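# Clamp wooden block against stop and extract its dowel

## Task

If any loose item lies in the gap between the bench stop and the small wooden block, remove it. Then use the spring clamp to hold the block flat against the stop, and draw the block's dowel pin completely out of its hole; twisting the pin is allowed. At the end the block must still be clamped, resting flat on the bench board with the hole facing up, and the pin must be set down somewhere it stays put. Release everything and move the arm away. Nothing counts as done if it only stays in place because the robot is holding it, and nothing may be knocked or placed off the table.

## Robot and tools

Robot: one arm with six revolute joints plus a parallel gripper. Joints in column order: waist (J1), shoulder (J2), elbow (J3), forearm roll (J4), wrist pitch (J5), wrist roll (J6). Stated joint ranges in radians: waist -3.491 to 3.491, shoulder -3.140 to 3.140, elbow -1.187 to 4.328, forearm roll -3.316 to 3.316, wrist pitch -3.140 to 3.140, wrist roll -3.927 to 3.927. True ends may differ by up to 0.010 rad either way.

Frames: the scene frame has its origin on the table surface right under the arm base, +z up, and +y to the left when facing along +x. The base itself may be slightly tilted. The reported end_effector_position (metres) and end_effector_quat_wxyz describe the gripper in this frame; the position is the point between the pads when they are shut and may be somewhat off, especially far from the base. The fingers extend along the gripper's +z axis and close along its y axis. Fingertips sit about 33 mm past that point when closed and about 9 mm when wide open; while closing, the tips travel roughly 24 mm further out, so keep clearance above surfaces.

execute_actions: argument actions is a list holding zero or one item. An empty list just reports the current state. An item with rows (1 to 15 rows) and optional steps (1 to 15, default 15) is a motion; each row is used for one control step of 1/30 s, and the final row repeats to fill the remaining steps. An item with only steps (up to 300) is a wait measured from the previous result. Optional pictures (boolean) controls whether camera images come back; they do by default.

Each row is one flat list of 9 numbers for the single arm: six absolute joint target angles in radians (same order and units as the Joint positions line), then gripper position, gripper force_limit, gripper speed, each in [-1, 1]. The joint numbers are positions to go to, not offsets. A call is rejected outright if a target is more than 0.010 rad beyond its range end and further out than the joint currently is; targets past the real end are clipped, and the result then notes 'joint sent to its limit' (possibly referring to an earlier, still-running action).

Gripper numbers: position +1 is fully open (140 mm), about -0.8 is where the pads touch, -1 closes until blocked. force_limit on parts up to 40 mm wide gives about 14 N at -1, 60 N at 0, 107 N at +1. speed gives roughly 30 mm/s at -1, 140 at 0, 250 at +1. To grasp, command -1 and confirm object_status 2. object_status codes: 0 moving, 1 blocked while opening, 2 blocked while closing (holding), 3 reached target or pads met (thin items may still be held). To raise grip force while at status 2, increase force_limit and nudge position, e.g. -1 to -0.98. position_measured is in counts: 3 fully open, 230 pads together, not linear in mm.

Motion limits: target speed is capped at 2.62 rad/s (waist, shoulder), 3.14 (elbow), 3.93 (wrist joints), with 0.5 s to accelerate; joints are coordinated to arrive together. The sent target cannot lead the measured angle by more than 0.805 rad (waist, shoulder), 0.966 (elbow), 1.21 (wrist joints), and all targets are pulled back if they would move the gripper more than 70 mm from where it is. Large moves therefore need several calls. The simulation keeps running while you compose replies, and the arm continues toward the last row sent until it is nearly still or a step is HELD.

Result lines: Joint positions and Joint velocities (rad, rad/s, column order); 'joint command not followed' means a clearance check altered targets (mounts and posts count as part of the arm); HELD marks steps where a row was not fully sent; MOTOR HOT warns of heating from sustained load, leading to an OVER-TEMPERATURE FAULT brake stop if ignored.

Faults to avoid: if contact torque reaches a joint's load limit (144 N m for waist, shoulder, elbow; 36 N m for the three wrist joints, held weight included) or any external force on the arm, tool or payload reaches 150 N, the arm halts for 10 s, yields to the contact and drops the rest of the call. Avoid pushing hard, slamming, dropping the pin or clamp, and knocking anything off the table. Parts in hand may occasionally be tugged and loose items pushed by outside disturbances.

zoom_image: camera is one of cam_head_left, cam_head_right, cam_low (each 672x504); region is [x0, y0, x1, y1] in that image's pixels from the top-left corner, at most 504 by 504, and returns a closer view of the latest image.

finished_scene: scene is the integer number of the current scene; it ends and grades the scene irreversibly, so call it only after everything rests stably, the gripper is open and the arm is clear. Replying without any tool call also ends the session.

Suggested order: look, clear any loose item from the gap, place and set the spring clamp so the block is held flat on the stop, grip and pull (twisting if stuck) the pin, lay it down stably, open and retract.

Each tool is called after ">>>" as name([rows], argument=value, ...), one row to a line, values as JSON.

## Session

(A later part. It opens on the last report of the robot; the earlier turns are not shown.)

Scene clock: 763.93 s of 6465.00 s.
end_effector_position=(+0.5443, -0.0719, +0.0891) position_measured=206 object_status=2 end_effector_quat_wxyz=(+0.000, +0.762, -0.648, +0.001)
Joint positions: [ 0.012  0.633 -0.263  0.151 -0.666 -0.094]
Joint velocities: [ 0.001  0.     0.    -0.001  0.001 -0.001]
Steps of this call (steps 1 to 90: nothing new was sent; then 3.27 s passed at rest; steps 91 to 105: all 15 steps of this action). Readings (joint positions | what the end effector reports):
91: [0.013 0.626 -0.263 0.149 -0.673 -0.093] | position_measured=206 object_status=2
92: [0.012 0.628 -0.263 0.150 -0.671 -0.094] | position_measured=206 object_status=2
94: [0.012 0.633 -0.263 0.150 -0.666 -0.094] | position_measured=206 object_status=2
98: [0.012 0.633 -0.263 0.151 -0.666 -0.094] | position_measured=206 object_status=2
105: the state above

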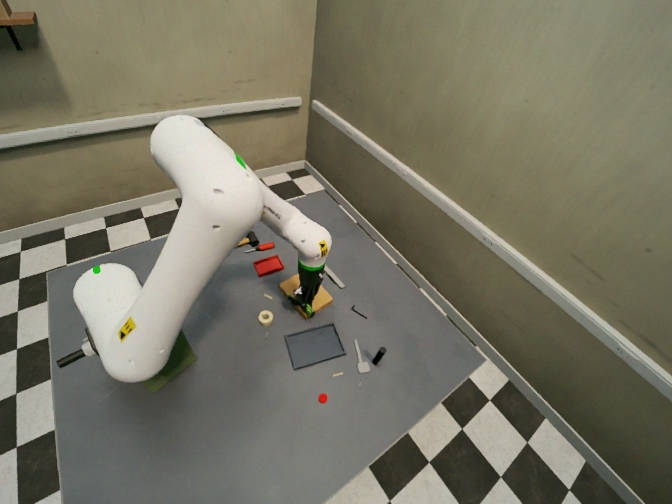

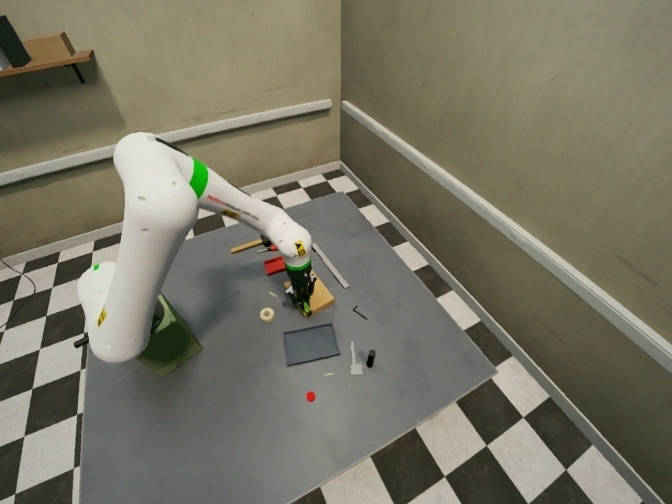

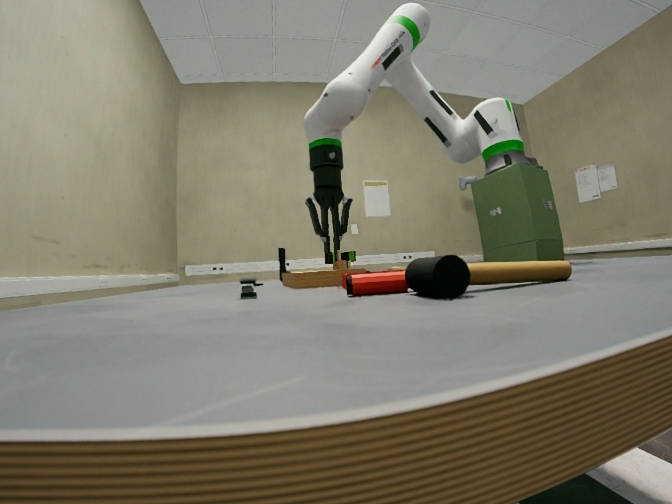

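>>> execute_actions([
  {"rows": [[0.0108,0.6450,-0.2627,0.1527,-0.6539,-0.0960,-1.0,0.5,-0.5]], "steps": 15},
], pictures=true)

>>> zoom_image(camera="cam_low", region=[300, 225, 380, 285])

>>> zoom_image(camera="cam_head_right", region=[265, 260, 345, 325])

Scene clock: 787.47 s of 6465.00 s.
end_effector_position=(+0.5444, -0.0718, +0.0832) position_measured=206 object_status=2 end_effector_quat_wxyz=(-0.000, +0.762, -0.648, +0.001)
Joint positions: [ 0.011  0.645 -0.263  0.153 -0.654 -0.096]
Joint velocities: [ 0.003 -0.    -0.001 -0.001 -0.     0.   ]
Steps of this call (steps 1 to 15: the robot went on to your last target; steps 16 to 90: nothing new was sent; then 20.03 s passed at rest; steps 91 to 105: all 15 steps of this action). Readings (joint positions | what the end effector reports):
91: [0.012 0.634 -0.263 0.151 -0.665 -0.094] | position_measured=206 object_status=2
92: [0.012 0.636 -0.263 0.151 -0.663 -0.095] | position_measured=206 object_status=2
94: [0.011 0.644 -0.262 0.152 -0.655 -0.096] | position_measured=206 object_status=2
98: [0.011 0.645 -0.262 0.153 -0.654 -0.096] | position_measured=206 object_status=2
105: the state above

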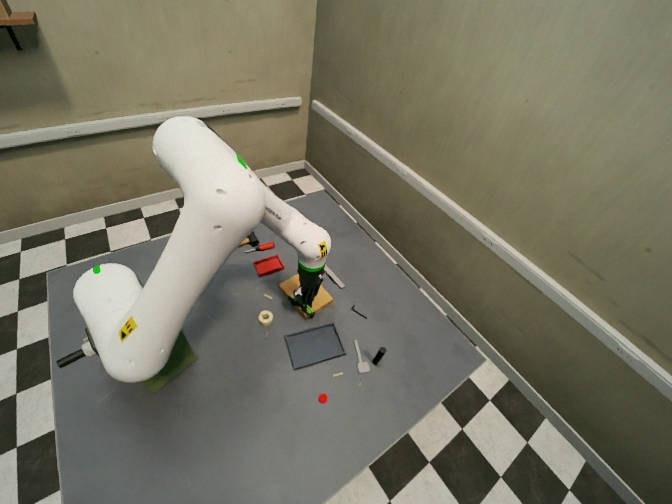

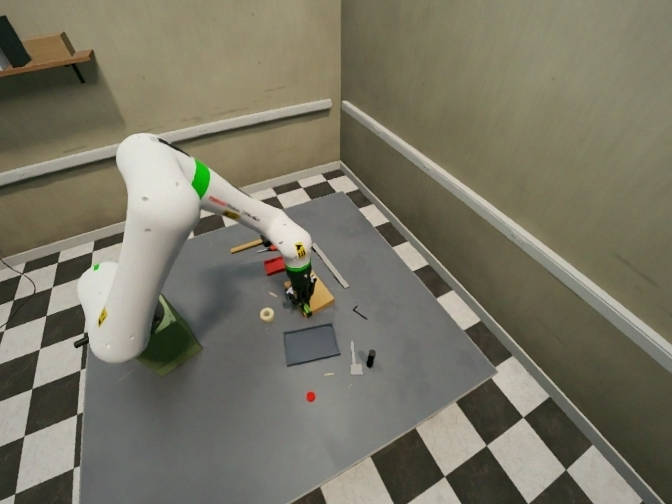

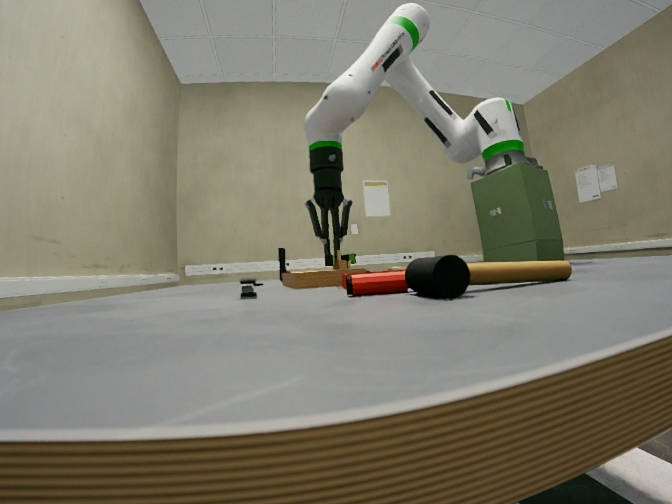

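Region (300, 225, 380, 285) of cam_low's 672x504 image, scaled by 6.300, with more detail than that image has; it fills the top 378 rows of this view, and the rest is white.

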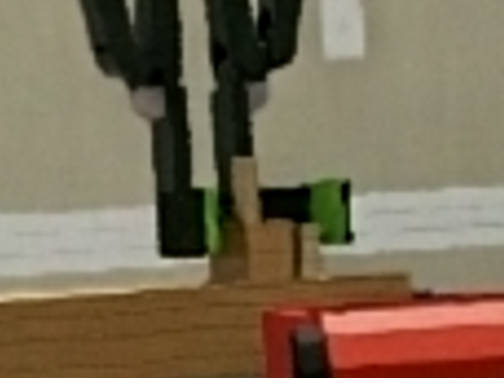

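Region (265, 260, 345, 325) of cam_head_right's 672x504 image, scaled by 6.300, with more detail than that image has; it fills the top 410 rows of this view, and the rest is white.

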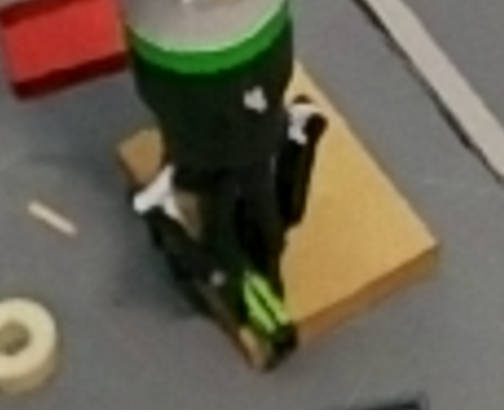

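>>> execute_actions([
  {"rows": [[0.0096,0.6566,-0.2627,0.1549,-0.6422,-0.0977,-1.0,0.5,-0.5]], "steps": 15},
], pictures=true)

>>> zoom_image(camera="cam_low", region=[300, 225, 380, 285])

Scene clock: 794.63 s of 6465.00 s.
end_effector_position=(+0.5443, -0.0718, +0.0772) position_measured=206 object_status=2 end_effector_quat_wxyz=(-0.000, +0.762, -0.648, +0.001)
Joint positions: [ 0.01   0.657 -0.263  0.155 -0.642 -0.098]
Joint velocities: [ 0.001 -0.    -0.    -0.001  0.    -0.   ]
Steps of this call (steps 1 to 15: the robot went on to your last target; steps 16 to 90: nothing new was sent; then 3.67 s passed at rest; steps 91 to 105: all 15 steps of this action). Readings (joint positions | what the end effector reports):
91: [0.011 0.645 -0.263 0.153 -0.654 -0.096] | position_measured=206 object_status=2
92: [0.011 0.648 -0.263 0.153 -0.651 -0.096] | position_measured=206 object_status=2
94: [0.010 0.655 -0.263 0.155 -0.644 -0.097] | position_measured=206 object_status=2
98: [0.010 0.657 -0.263 0.155 -0.642 -0.098] | position_measured=206 object_status=2
105: the state above

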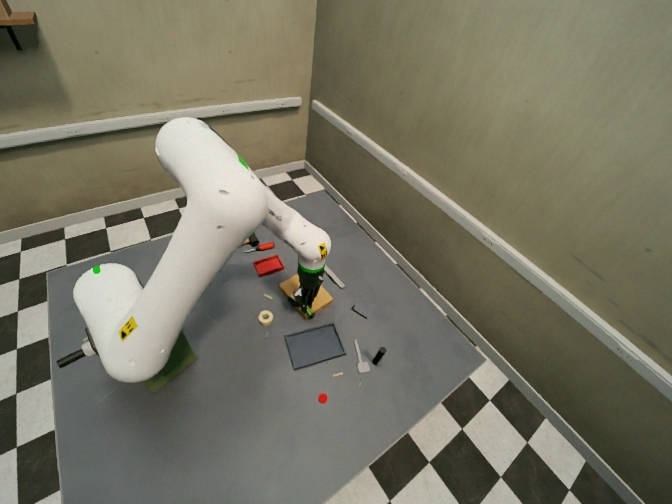

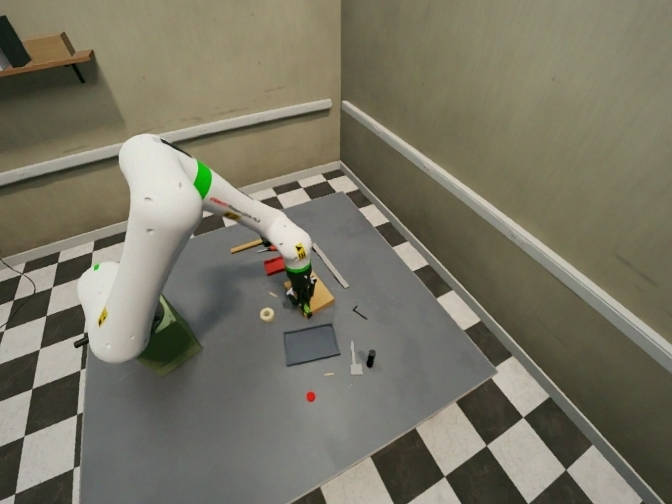

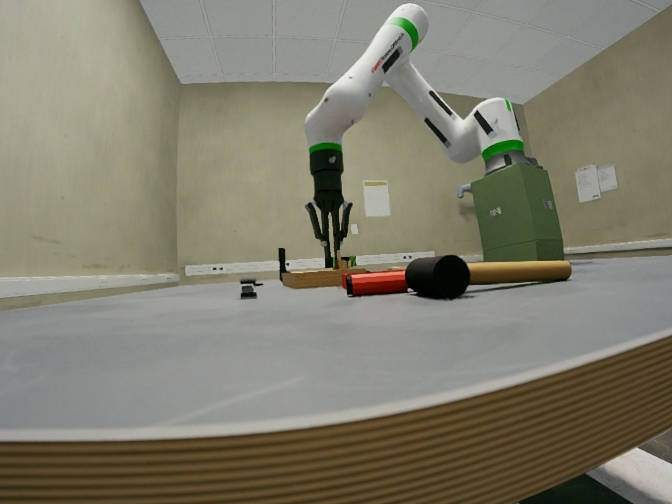

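Region (300, 225, 380, 285) of cam_low's 672x504 image, scaled by 6.300, with more detail than that image has; it fills the top 378 rows of this view, and the rest is white.

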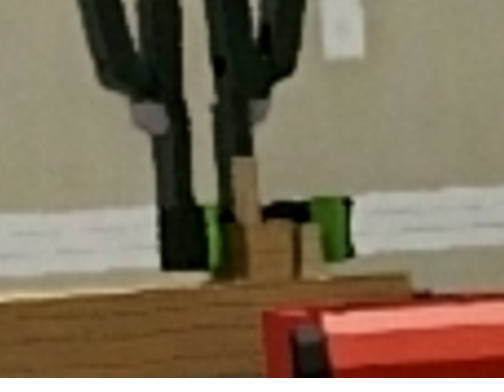

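>>> execute_actions([
  {"rows": [[0.0088,0.6644,-0.2627,0.1563,-0.6344,-0.0988,-1.0,0.5,-0.5]], "steps": 15},
], pictures=true)

>>> zoom_image(camera="cam_low", region=[300, 225, 380, 285])

Scene clock: 799.13 s of 6465.00 s.
end_effector_position=(+0.5444, -0.0718, +0.0732) position_measured=206 object_status=2 end_effector_quat_wxyz=(-0.000, +0.762, -0.648, +0.001)
Joint positions: [ 0.009  0.664 -0.263  0.156 -0.634 -0.099]
Joint velocities: [-0.003  0.001  0.     0.001 -0.    -0.   ]
Steps of this call (steps 1 to 15: the robot went on to your last target; steps 16 to 90: nothing new was sent; then 1.00 s passed at rest; steps 91 to 105: all 15 steps of this action). Readings (joint positions | what the end effector reports):
91: [0.010 0.657 -0.263 0.155 -0.642 -0.098] | position_measured=206 object_status=2
92: [0.009 0.659 -0.263 0.155 -0.640 -0.098] | position_measured=206 object_status=2
94: [0.009 0.664 -0.263 0.156 -0.635 -0.099] | position_measured=206 object_status=2
98: [0.009 0.664 -0.263 0.156 -0.634 -0.099] | position_measured=206 object_status=2
105: the state above

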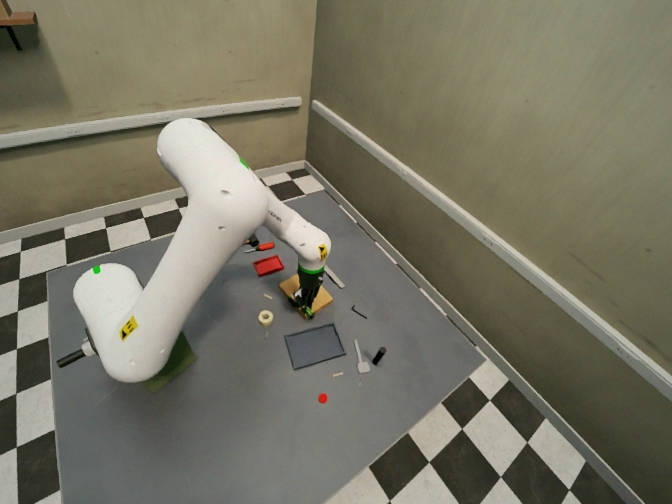

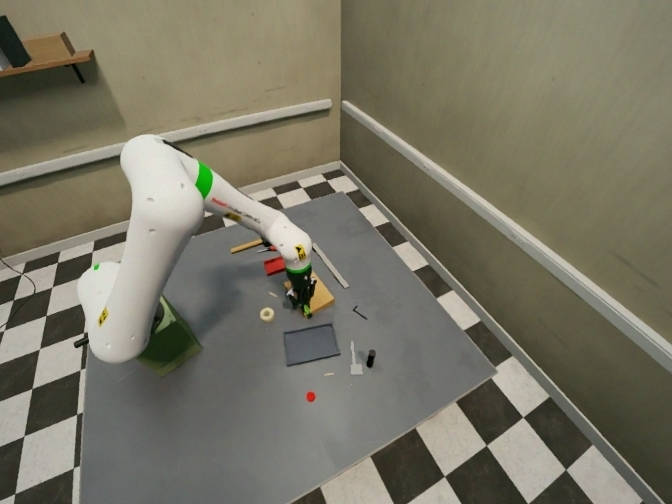

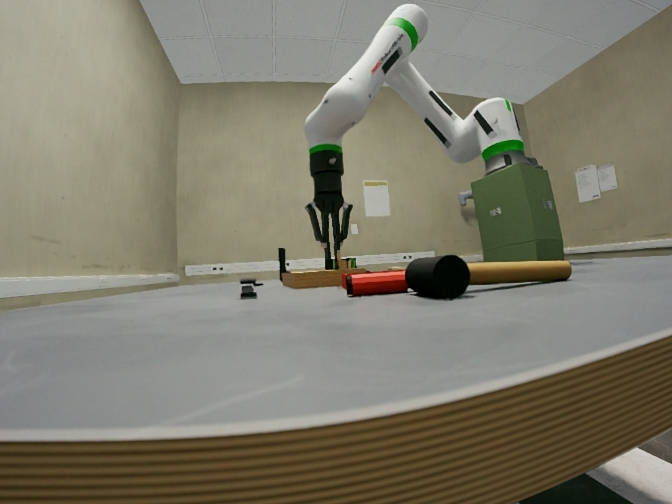

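Region (300, 225, 380, 285) of cam_low's 672x504 image, scaled by 6.300, with more detail than that image has; it fills the top 378 rows of this view, and the rest is white.

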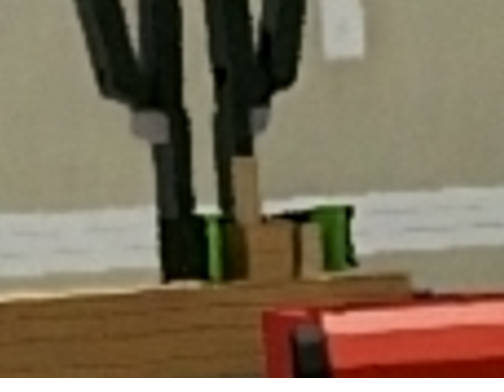

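>>> execute_actions([
  {"rows": [[0.0088,0.6644,-0.2627,0.1563,-0.6344,-0.0988,-0.3,0.5,-1.0]], "steps": 15},
], pictures=false)

>>> execute_actions([
  {"steps": 30},
], pictures=true)

>>> zoom_image(camera="cam_low", region=[300, 225, 380, 285])

Scene clock: 804.80 s of 6465.00 s.
end_effector_position=(+0.5443, -0.0718, +0.0732) position_measured=184 object_status=0 end_effector_quat_wxyz=(-0.000, +0.762, -0.648, +0.001)
Joint positions: [ 0.009  0.664 -0.263  0.156 -0.634 -0.099]
Joint velocities: [-0.    -0.    -0.    -0.001 -0.001 -0.   ]
Steps of this call (steps 1 to 15: the robot went on to your last target; steps 16 to 90: nothing new was sent; then 2.17 s passed at rest; steps 91 to 105: all 15 steps of this action). Readings (joint positions | what the end effector reports):
91: [0.009 0.664 -0.263 0.156 -0.634 -0.099] | position_measured=206 object_status=0
92: [0.009 0.664 -0.263 0.156 -0.634 -0.099] | position_measured=206 object_status=0
94: [0.009 0.664 -0.263 0.156 -0.634 -0.099] | position_measured=202 object_status=0
98: [0.009 0.664 -0.263 0.156 -0.634 -0.099] | position_measured=195 object_status=0
105: the state above

Scene clock: 805.80 s of 6465.00 s.
end_effector_position=(+0.5443, -0.0718, +0.0732) position_measured=167 object_status=3 end_effector_quat_wxyz=(-0.000, +0.762, -0.648, +0.001)
Joint positions: [ 0.009  0.664 -0.263  0.156 -0.634 -0.099]
Joint velocities: [ 0.002  0.001 -0.    -0.001 -0.     0.   ]
Steps of this call (steps 1 to 15: the robot went on to your last target; steps 16 to 30: nothing new was sent). Readings (joint positions | what the end effector reports):
1: [0.009 0.664 -0.263 0.156 -0.634 -0.099] | position_measured=182 object_status=0
2: [0.009 0.664 -0.263 0.156 -0.634 -0.099] | position_measured=181 object_status=0
4: [0.009 0.664 -0.263 0.156 -0.634 -0.099] | position_measured=178 object_status=0
8: [0.009 0.664 -0.263 0.156 -0.634 -0.099] | position_measured=171 object_status=0
30: the state above
The arm was judged still, so your last target was given up. Only a new action makes it travel on or press farther. Fingers that are still opening or closing keep moving.

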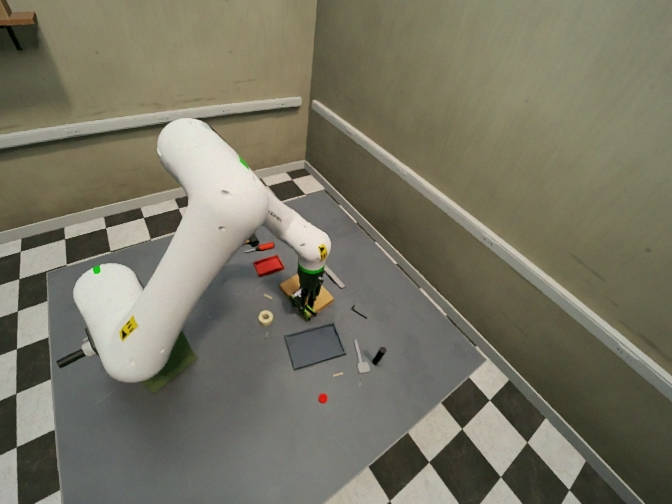

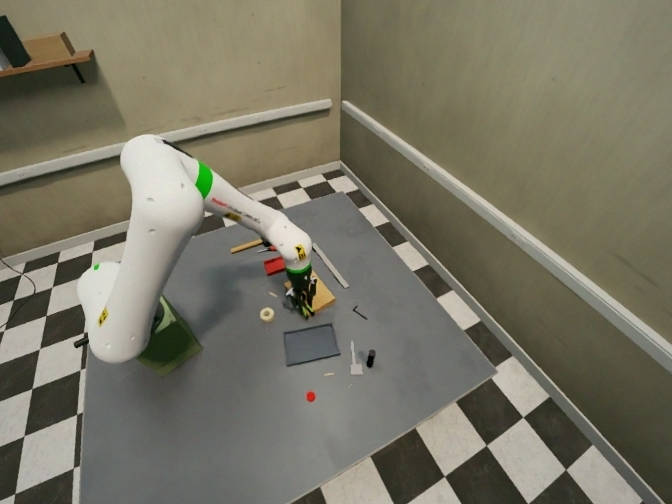

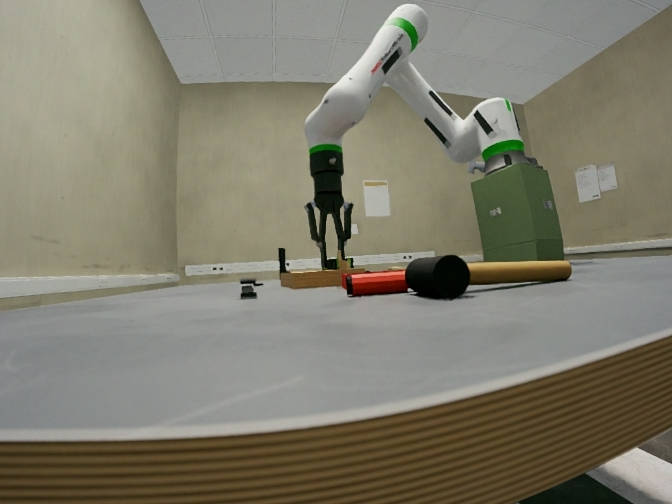

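Region (300, 225, 380, 285) of cam_low's 672x504 image, scaled by 6.300, with more detail than that image has; it fills the top 378 rows of this view, and the rest is white.

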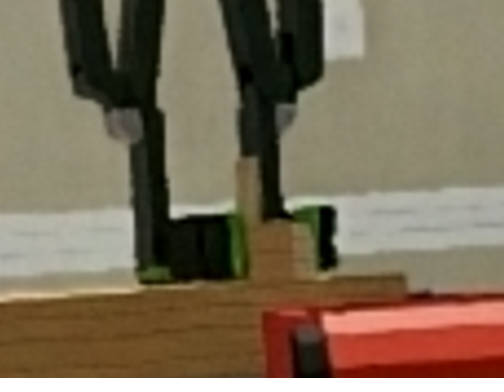

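>>> execute_actions([
  {"rows": [[0.0088,0.6644,-0.2627,0.1563,-0.6344,-0.0988,0.1,0.5,-0.3],[0.0088,0.6644,-0.2627,0.1563,-0.6344,-0.0988,0.1,0.5,-0.3],[0.0088,0.6644,-0.2627,0.1563,-0.6344,-0.0988,0.1,0.5,-0.3],[0.0088,0.6644,-0.2627,0.1563,-0.6344,-0.0988,0.1,0.5,-0.3],[0.0088,0.6644,-0.2627,0.1563,-0.6344,-0.0988,0.1,0.5,-0.3],[0.0088,0.6644,-0.2627,0.1563,-0.6344,-0.0988,0.1,0.5,-0.3],[0.0088,0.6644,-0.2627,0.1563,-0.6344,-0.0988,0.1,0.5,-0.3],[0.0088,0.6644,-0.2627,0.1563,-0.6344,-0.0988,0.1,0.5,-0.3],[0.0088,0.6644,-0.2627,0.1563,-0.6344,-0.0988,0.1,0.5,-0.3],[0.0088,0.6644,-0.2627,0.1563,-0.6344,-0.0988,0.1,0.5,-0.3],[0.0088,0.6644,-0.2627,0.1563,-0.6344,-0.0988,0.1,0.5,-0.3],[0.0088,0.6644,-0.2627,0.1563,-0.6344,-0.0988,0.1,0.5,-0.3],[0.0200,0.5480,-0.2627,0.1346,-0.7514,-0.0818,0.1,0.5,-0.3]], "steps": 15},
], pictures=false)

>>> execute_actions([
  {"steps": 20},
], pictures=true)

>>> zoom_image(camera="cam_head_left", region=[265, 260, 345, 325])

>>> zoom_image(camera="cam_low", region=[300, 225, 380, 285])

Scene clock: 822.40 s of 6465.00 s.
end_effector_position=(+0.5444, -0.0720, +0.0788) position_measured=117 object_status=0 end_effector_quat_wxyz=(-0.000, +0.762, -0.648, +0.001)
Joint positions: [ 0.01   0.654 -0.263  0.155 -0.645 -0.097]
Joint velocities: [ 0.03  -0.326 -0.    -0.064 -0.338  0.051]
Steps of this call (steps 1 to 90: nothing new was sent; then 13.10 s passed at rest; steps 91 to 105: all 15 steps of this action). Readings (joint positions | what the end effector reports):
91: [0.009 0.664 -0.263 0.156 -0.634 -0.099] | position_measured=167 object_status=0
92: [0.009 0.664 -0.263 0.156 -0.634 -0.099] | position_measured=165 object_status=0
94: [0.009 0.664 -0.263 0.156 -0.634 -0.099] | position_measured=153 object_status=0
98: [0.009 0.664 -0.263 0.156 -0.634 -0.099] | position_measured=130 object_status=0
105: the state above

Scene clock: 823.07 s of 6465.00 s.
end_effector_position=(+0.5417, -0.0718, +0.1328) position_measured=117 object_status=3 end_effector_quat_wxyz=(-0.000, +0.762, -0.648, +0.000)
Joint positions: [ 0.02   0.548 -0.263  0.135 -0.751 -0.082]
Joint velocities: [ 0.003  0.    -0.     0.    -0.    -0.001]
Steps of this call (steps 1 to 20: the robot went on to your last target). Readings (joint positions | what the end effector reports):
1: [0.011 0.640 -0.263 0.152 -0.660 -0.095] | position_measured=117 object_status=3
2: [0.013 0.620 -0.263 0.148 -0.680 -0.092] | position_measured=117 object_status=3
4: [0.017 0.575 -0.263 0.140 -0.723 -0.086] | position_measured=117 object_status=3
8: [0.020 0.548 -0.263 0.135 -0.751 -0.082] | position_measured=117 object_status=3
20: the state above

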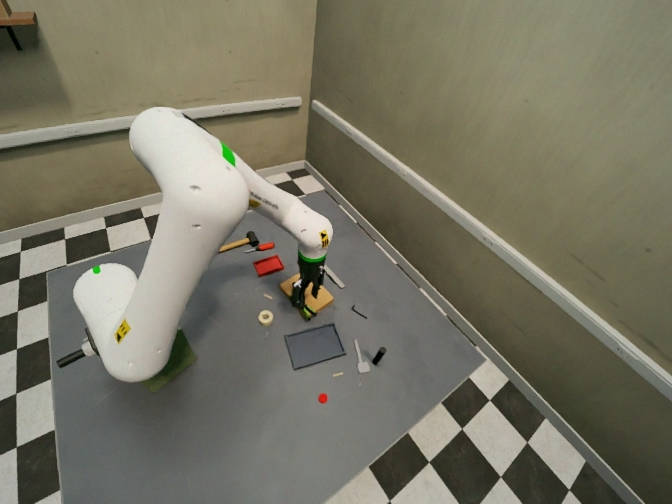

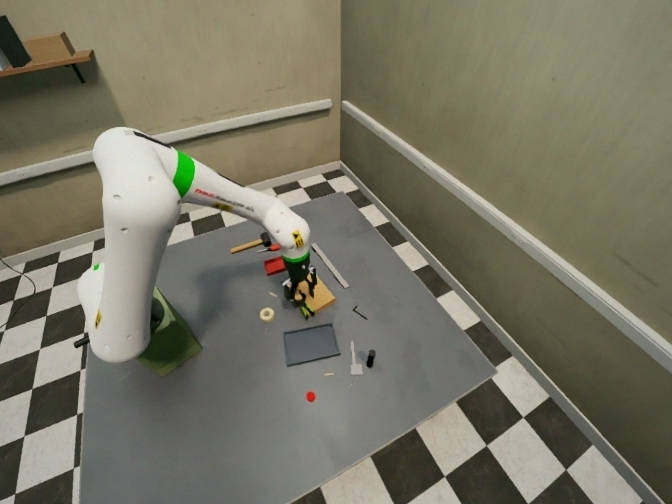

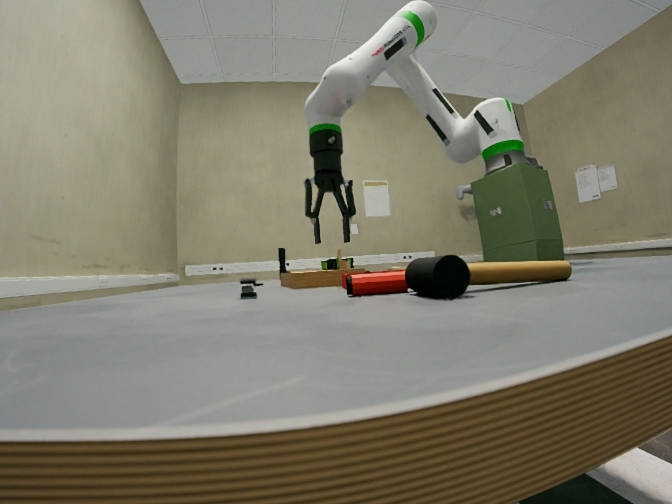

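Region (265, 260, 345, 325) of cam_head_left's 672x504 image, scaled by 6.300, with more detail than that image has; it fills the top 410 rows of this view, and the rest is white.

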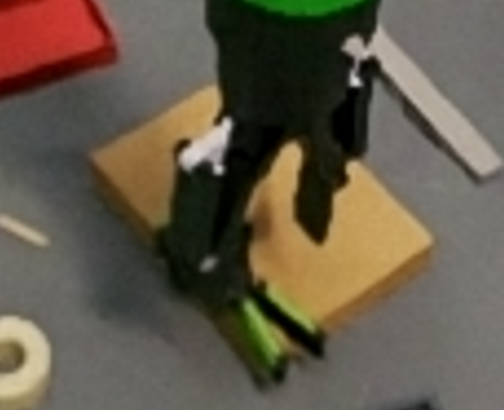

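Region (300, 225, 380, 285) of cam_low's 672x504 image, scaled by 6.300, with more detail than that image has; it fills the top 378 rows of this view, and the rest is white.

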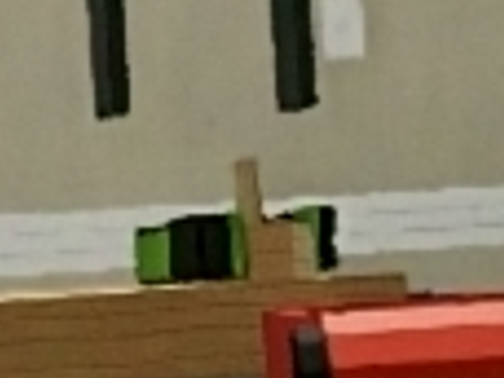

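>>> execute_actions([
  {"rows": [[0.1564,0.5579,-0.2946,0.1412,-0.7219,-0.2270,-0.4,0.5,0.0]], "steps": 15},
], pictures=false)

>>> execute_actions([
  {"steps": 15},
], pictures=true)

>>> zoom_image(camera="cam_head_left", region=[255, 250, 335, 315])

>>> zoom_image(camera="cam_low", region=[300, 225, 380, 285])

Scene clock: 844.70 s of 6465.00 s.
end_effector_position=(+0.5354, -0.0000, +0.1251) position_measured=179 object_status=0 end_effector_quat_wxyz=(-0.000, +0.762, -0.648, +0.001)
Joint positions: [ 0.156  0.558 -0.295  0.141 -0.722 -0.227]
Joint velocities: [-0.001  0.    -0.    -0.001  0.001 -0.002]
Steps of this call (steps 1 to 15: the robot went on to your last target; steps 16 to 90: nothing new was sent; then 18.13 s passed at rest; steps 91 to 105: all 15 steps of this action). Readings (joint positions | what the end effector reports):
91: [0.020 0.548 -0.263 0.135 -0.751 -0.082] | position_measured=117 object_status=0
92: [0.023 0.548 -0.263 0.135 -0.751 -0.085] | position_measured=120 object_status=0
94: [0.045 0.549 -0.269 0.136 -0.746 -0.109] | position_measured=135 object_status=0
98: [0.133 0.556 -0.289 0.140 -0.727 -0.202] | position_measured=165 object_status=0
105: the state above

Scene clock: 845.20 s of 6465.00 s.
end_effector_position=(+0.5354, +0.0000, +0.1251) position_measured=179 object_status=3 end_effector_quat_wxyz=(-0.000, +0.762, -0.648, +0.001)
Joint positions: [ 0.156  0.558 -0.295  0.141 -0.722 -0.227]
Joint velocities: [-0.002  0.     0.     0.     0.    -0.   ]
Steps of this call (steps 1 to 15: the robot went on to your last target). Readings (joint positions | what the end effector reports):
1: [0.156 0.558 -0.295 0.141 -0.722 -0.227] | position_measured=179 object_status=3
2: [0.156 0.558 -0.295 0.141 -0.722 -0.227] | position_measured=179 object_status=3
4: [0.156 0.558 -0.295 0.141 -0.722 -0.227] | position_measured=179 object_status=3
8: [0.156 0.558 -0.295 0.141 -0.722 -0.227] | position_measured=179 object_status=3
15: the state above
The arm was judged still, so your last target was given up. Only a new action makes it travel on or press farther. Fingers that are still opening or closing keep moving.

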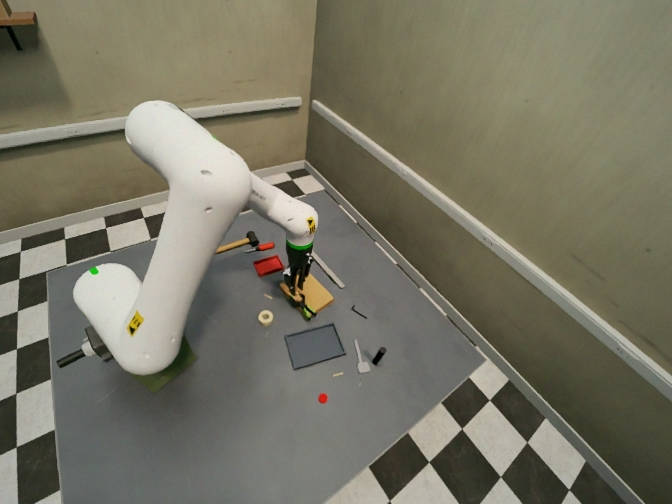

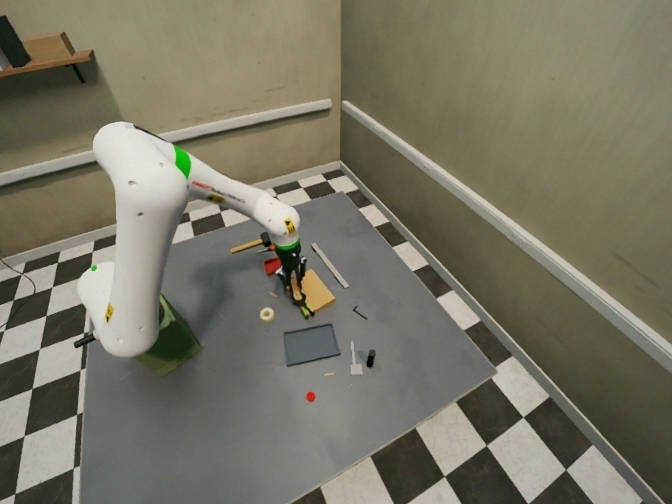

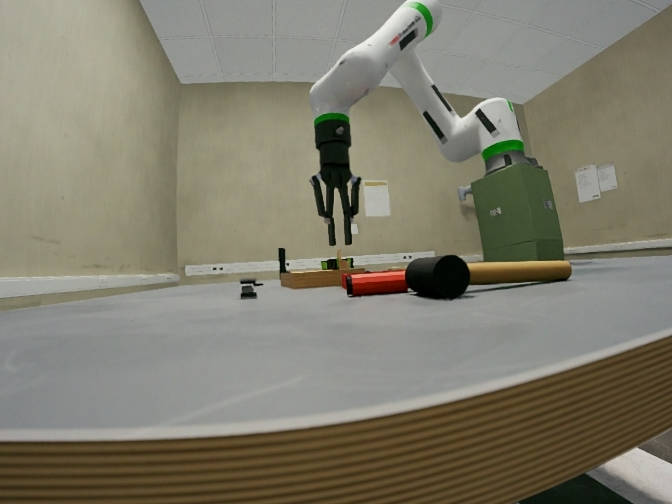

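Region (255, 250, 335, 315) of cam_head_left's 672x504 image, scaled by 6.300, with more detail than that image has; it fills the top 410 rows of this view, and the rest is white.

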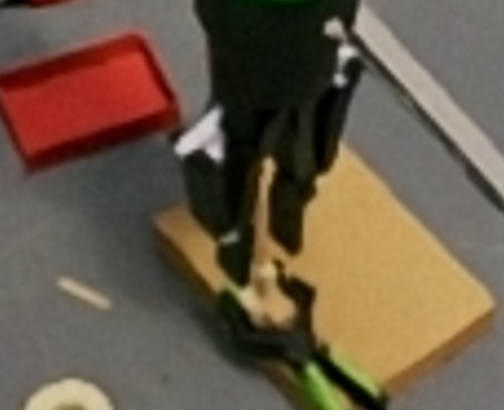

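Region (300, 225, 380, 285) of cam_low's 672x504 image, scaled by 6.300, with more detail than that image has; it fills the top 378 rows of this view, and the rest is white.

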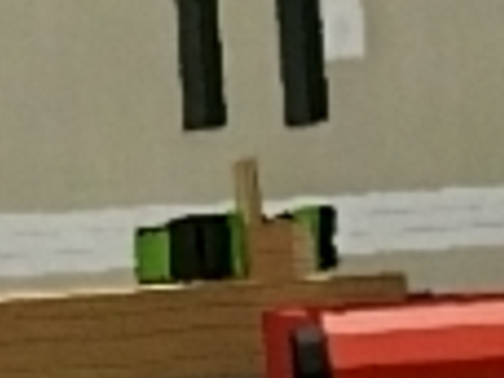

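>>> execute_actions([
  {"rows": [[0.1477,0.6115,-0.2869,0.1492,-0.6758,-0.2287,-0.4,0.5,0.0]], "steps": 15},
], pictures=true)

>>> zoom_image(camera="cam_head_left", region=[255, 250, 335, 315])

>>> zoom_image(camera="cam_low", region=[300, 225, 380, 285])

>>> zoom_image(camera="cam_head_right", region=[255, 250, 335, 315])

Scene clock: 863.93 s of 6465.00 s.
end_effector_position=(+0.5391, -0.0010, +0.1000) position_measured=179 object_status=3 end_effector_quat_wxyz=(-0.000, +0.762, -0.648, +0.001)
Joint positions: [ 0.148  0.611 -0.287  0.149 -0.676 -0.229]
Joint velocities: [ 0.001  0.    -0.    -0.001 -0.001  0.001]
Steps of this call (steps 1 to 90: nothing new was sent; then 15.23 s passed at rest; steps 91 to 105: all 15 steps of this action). Readings (joint positions | what the end effector reports):
91: [0.156 0.558 -0.295 0.141 -0.722 -0.227] | position_measured=179 object_status=3
92: [0.156 0.561 -0.294 0.141 -0.719 -0.227] | position_measured=179 object_status=3
94: [0.153 0.582 -0.291 0.145 -0.700 -0.228] | position_measured=179 object_status=3
98: [0.148 0.611 -0.287 0.149 -0.676 -0.229] | position_measured=179 object_status=3
105: the state above

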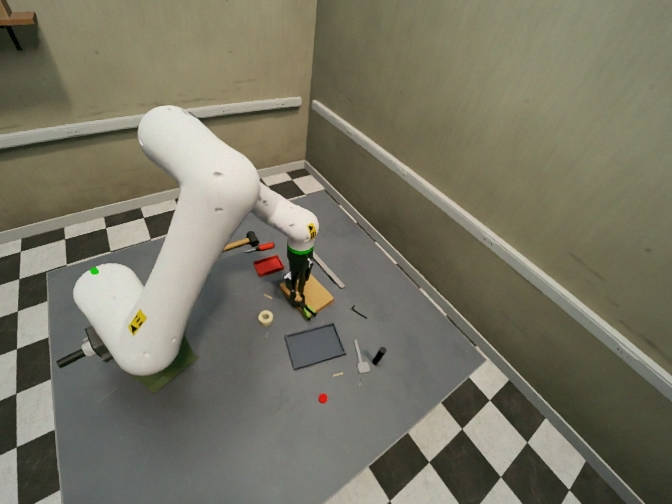

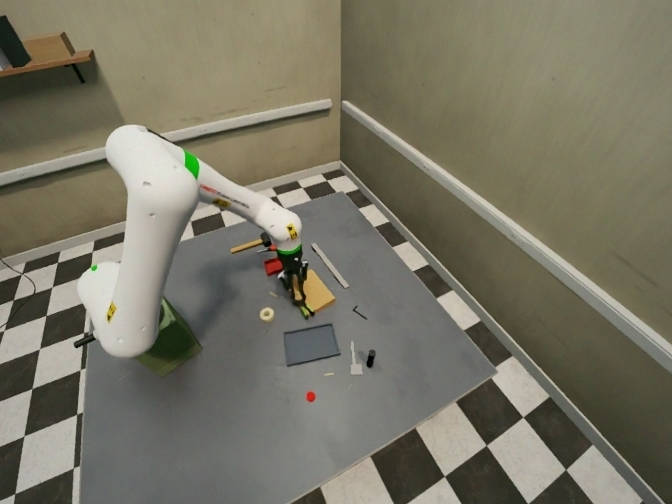

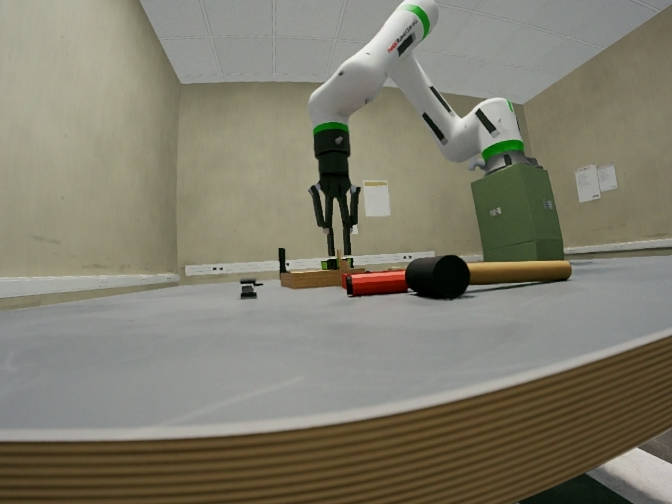

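Region (255, 250, 335, 315) of cam_head_left's 672x504 image, scaled by 6.300, with more detail than that image has; it fills the top 410 rows of this view, and the rest is white.

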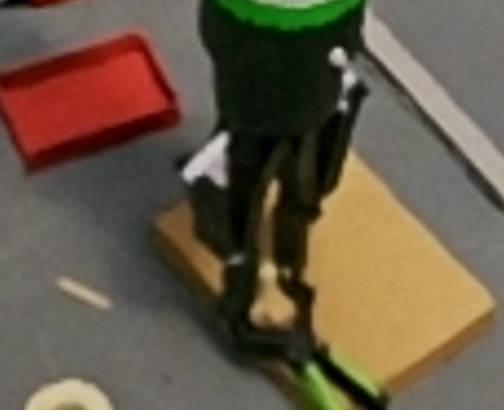

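Region (300, 225, 380, 285) of cam_low's 672x504 image, scaled by 6.300, with more detail than that image has; it fills the top 378 rows of this view, and the rest is white.

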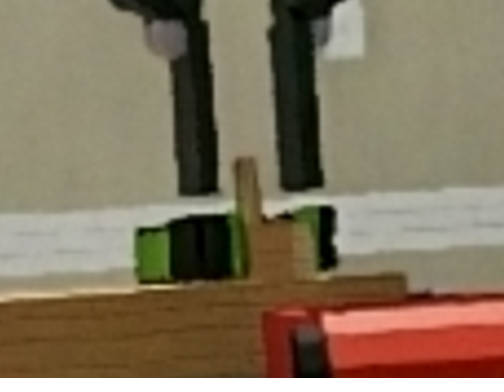

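Region (255, 250, 335, 315) of cam_head_right's 672x504 image, scaled by 6.300, with more detail than that image has; it fills the top 410 rows of this view, and the rest is white.

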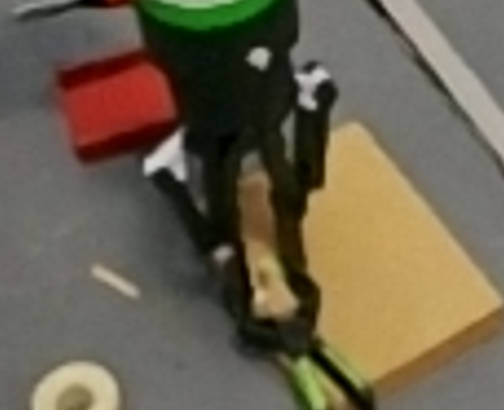

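>>> execute_actions([
  {"rows": [[0.1469,0.6193,-0.2869,0.1506,-0.6680,-0.2299,-0.4,0.8,-0.3],[0.1469,0.6193,-0.2869,0.1506,-0.6680,-0.2299,-0.4,0.8,-0.3],[0.1469,0.6193,-0.2869,0.1506,-0.6680,-0.2299,-0.4,0.8,-0.3],[0.1469,0.6193,-0.2869,0.1506,-0.6680,-0.2299,-0.4,0.8,-0.3],[0.1469,0.6193,-0.2869,0.1506,-0.6680,-0.2299,-0.4,0.8,-0.3],[0.1469,0.6193,-0.2869,0.1506,-0.6680,-0.2299,-0.4,0.8,-0.3],[0.1469,0.6193,-0.2869,0.1506,-0.6680,-0.2299,-1.0,0.8,-0.3]], "steps": 15},
], pictures=false)

>>> execute_actions([
  {"steps": 15},
], pictures=true)

>>> zoom_image(camera="cam_low", region=[300, 225, 380, 285])

>>> zoom_image(camera="cam_head_left", region=[255, 250, 335, 315])

Scene clock: 875.43 s of 6465.00 s.
end_effector_position=(+0.5393, -0.0010, +0.0961) position_measured=221 object_status=0 end_effector_quat_wxyz=(-0.000, +0.762, -0.648, +0.001)
Joint positions: [ 0.147  0.619 -0.287  0.151 -0.668 -0.23 ]
Joint velocities: [-0.002 -0.     0.     0.001  0.    -0.   ]
Steps of this call (steps 1 to 15: the robot went on to your last target; steps 16 to 90: nothing new was sent; then 8.00 s passed at rest; steps 91 to 105: all 15 steps of this action). Readings (joint positions | what the end effector reports):
91: [0.148 0.612 -0.287 0.149 -0.676 -0.229] | position_measured=179 object_status=3
92: [0.147 0.614 -0.287 0.150 -0.673 -0.229] | position_measured=179 object_status=3
94: [0.147 0.619 -0.287 0.150 -0.669 -0.230] | position_measured=179 object_status=3
98: [0.147 0.619 -0.287 0.151 -0.668 -0.230] | position_measured=181 object_status=0
105: the state above

Scene clock: 875.93 s of 6465.00 s.
end_effector_position=(+0.5393, -0.0010, +0.0961) position_measured=224 object_status=2 end_effector_quat_wxyz=(-0.000, +0.762, -0.648, +0.001)
Joint positions: [ 0.147  0.619 -0.287  0.151 -0.668 -0.23 ]
Joint velocities: [ 0.001  0.    -0.     0.    -0.001  0.001]
Steps of this call (steps 1 to 15: the robot went on to your last target). Readings (joint positions | what the end effector reports):
1: [0.147 0.619 -0.287 0.151 -0.668 -0.230] | position_measured=224 object_status=0
2: [0.147 0.619 -0.287 0.151 -0.668 -0.230] | position_measured=224 object_status=0
4: [0.147 0.619 -0.287 0.151 -0.668 -0.230] | position_measured=224 object_status=0
8: [0.147 0.619 -0.287 0.151 -0.668 -0.230] | position_measured=224 object_status=2
15: the state above
The arm was judged still, so your last target was given up. Only a new action makes it travel on or press farther. Fingers that are still opening or closing keep moving.

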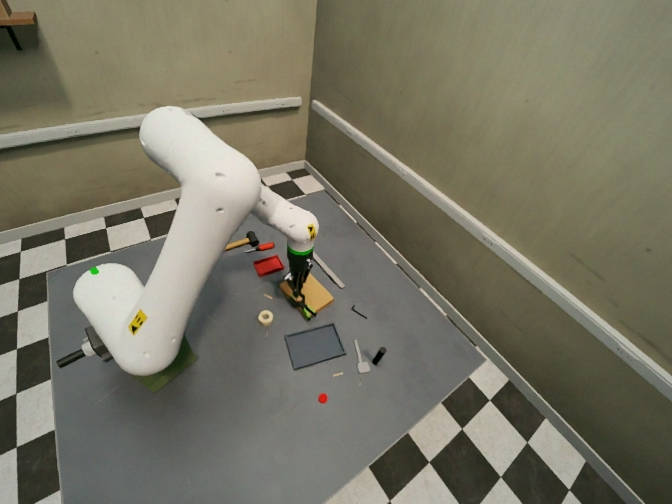

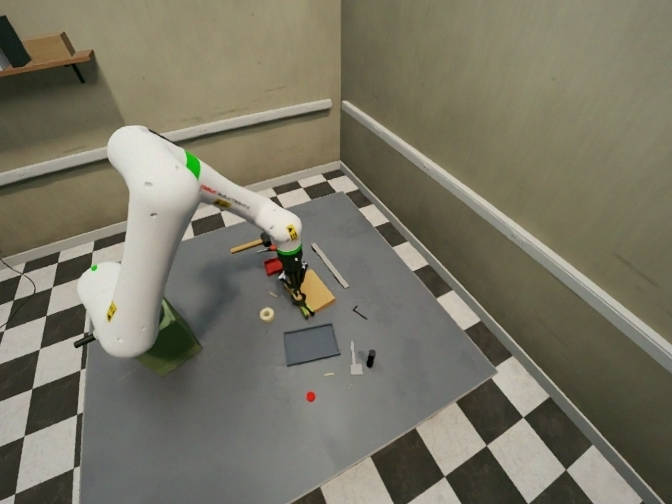

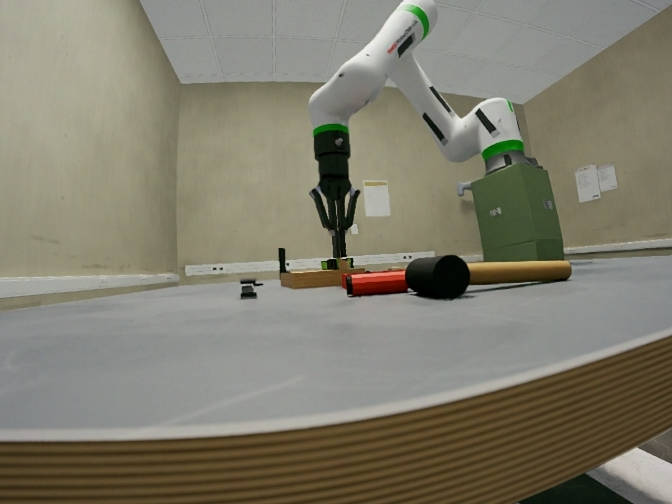

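Region (300, 225, 380, 285) of cam_low's 672x504 image, scaled by 6.300, with more detail than that image has; it fills the top 378 rows of this view, and the rest is white.

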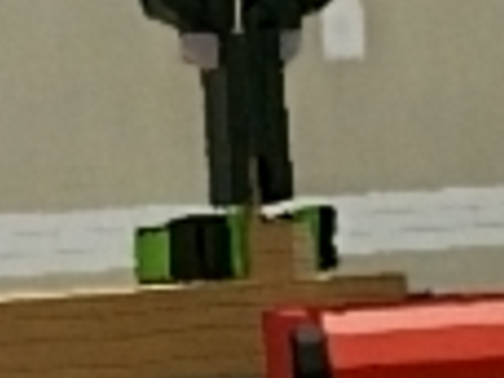

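Region (255, 250, 335, 315) of cam_head_left's 672x504 image, scaled by 6.300, with more detail than that image has; it fills the top 410 rows of this view, and the rest is white.

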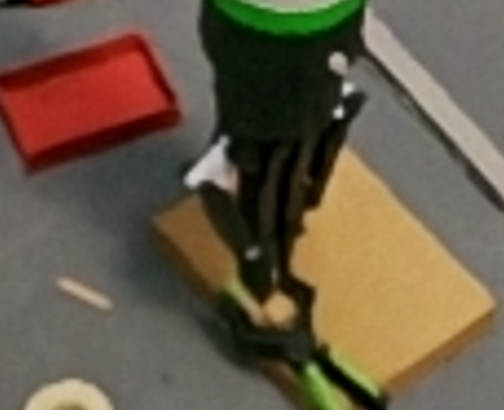

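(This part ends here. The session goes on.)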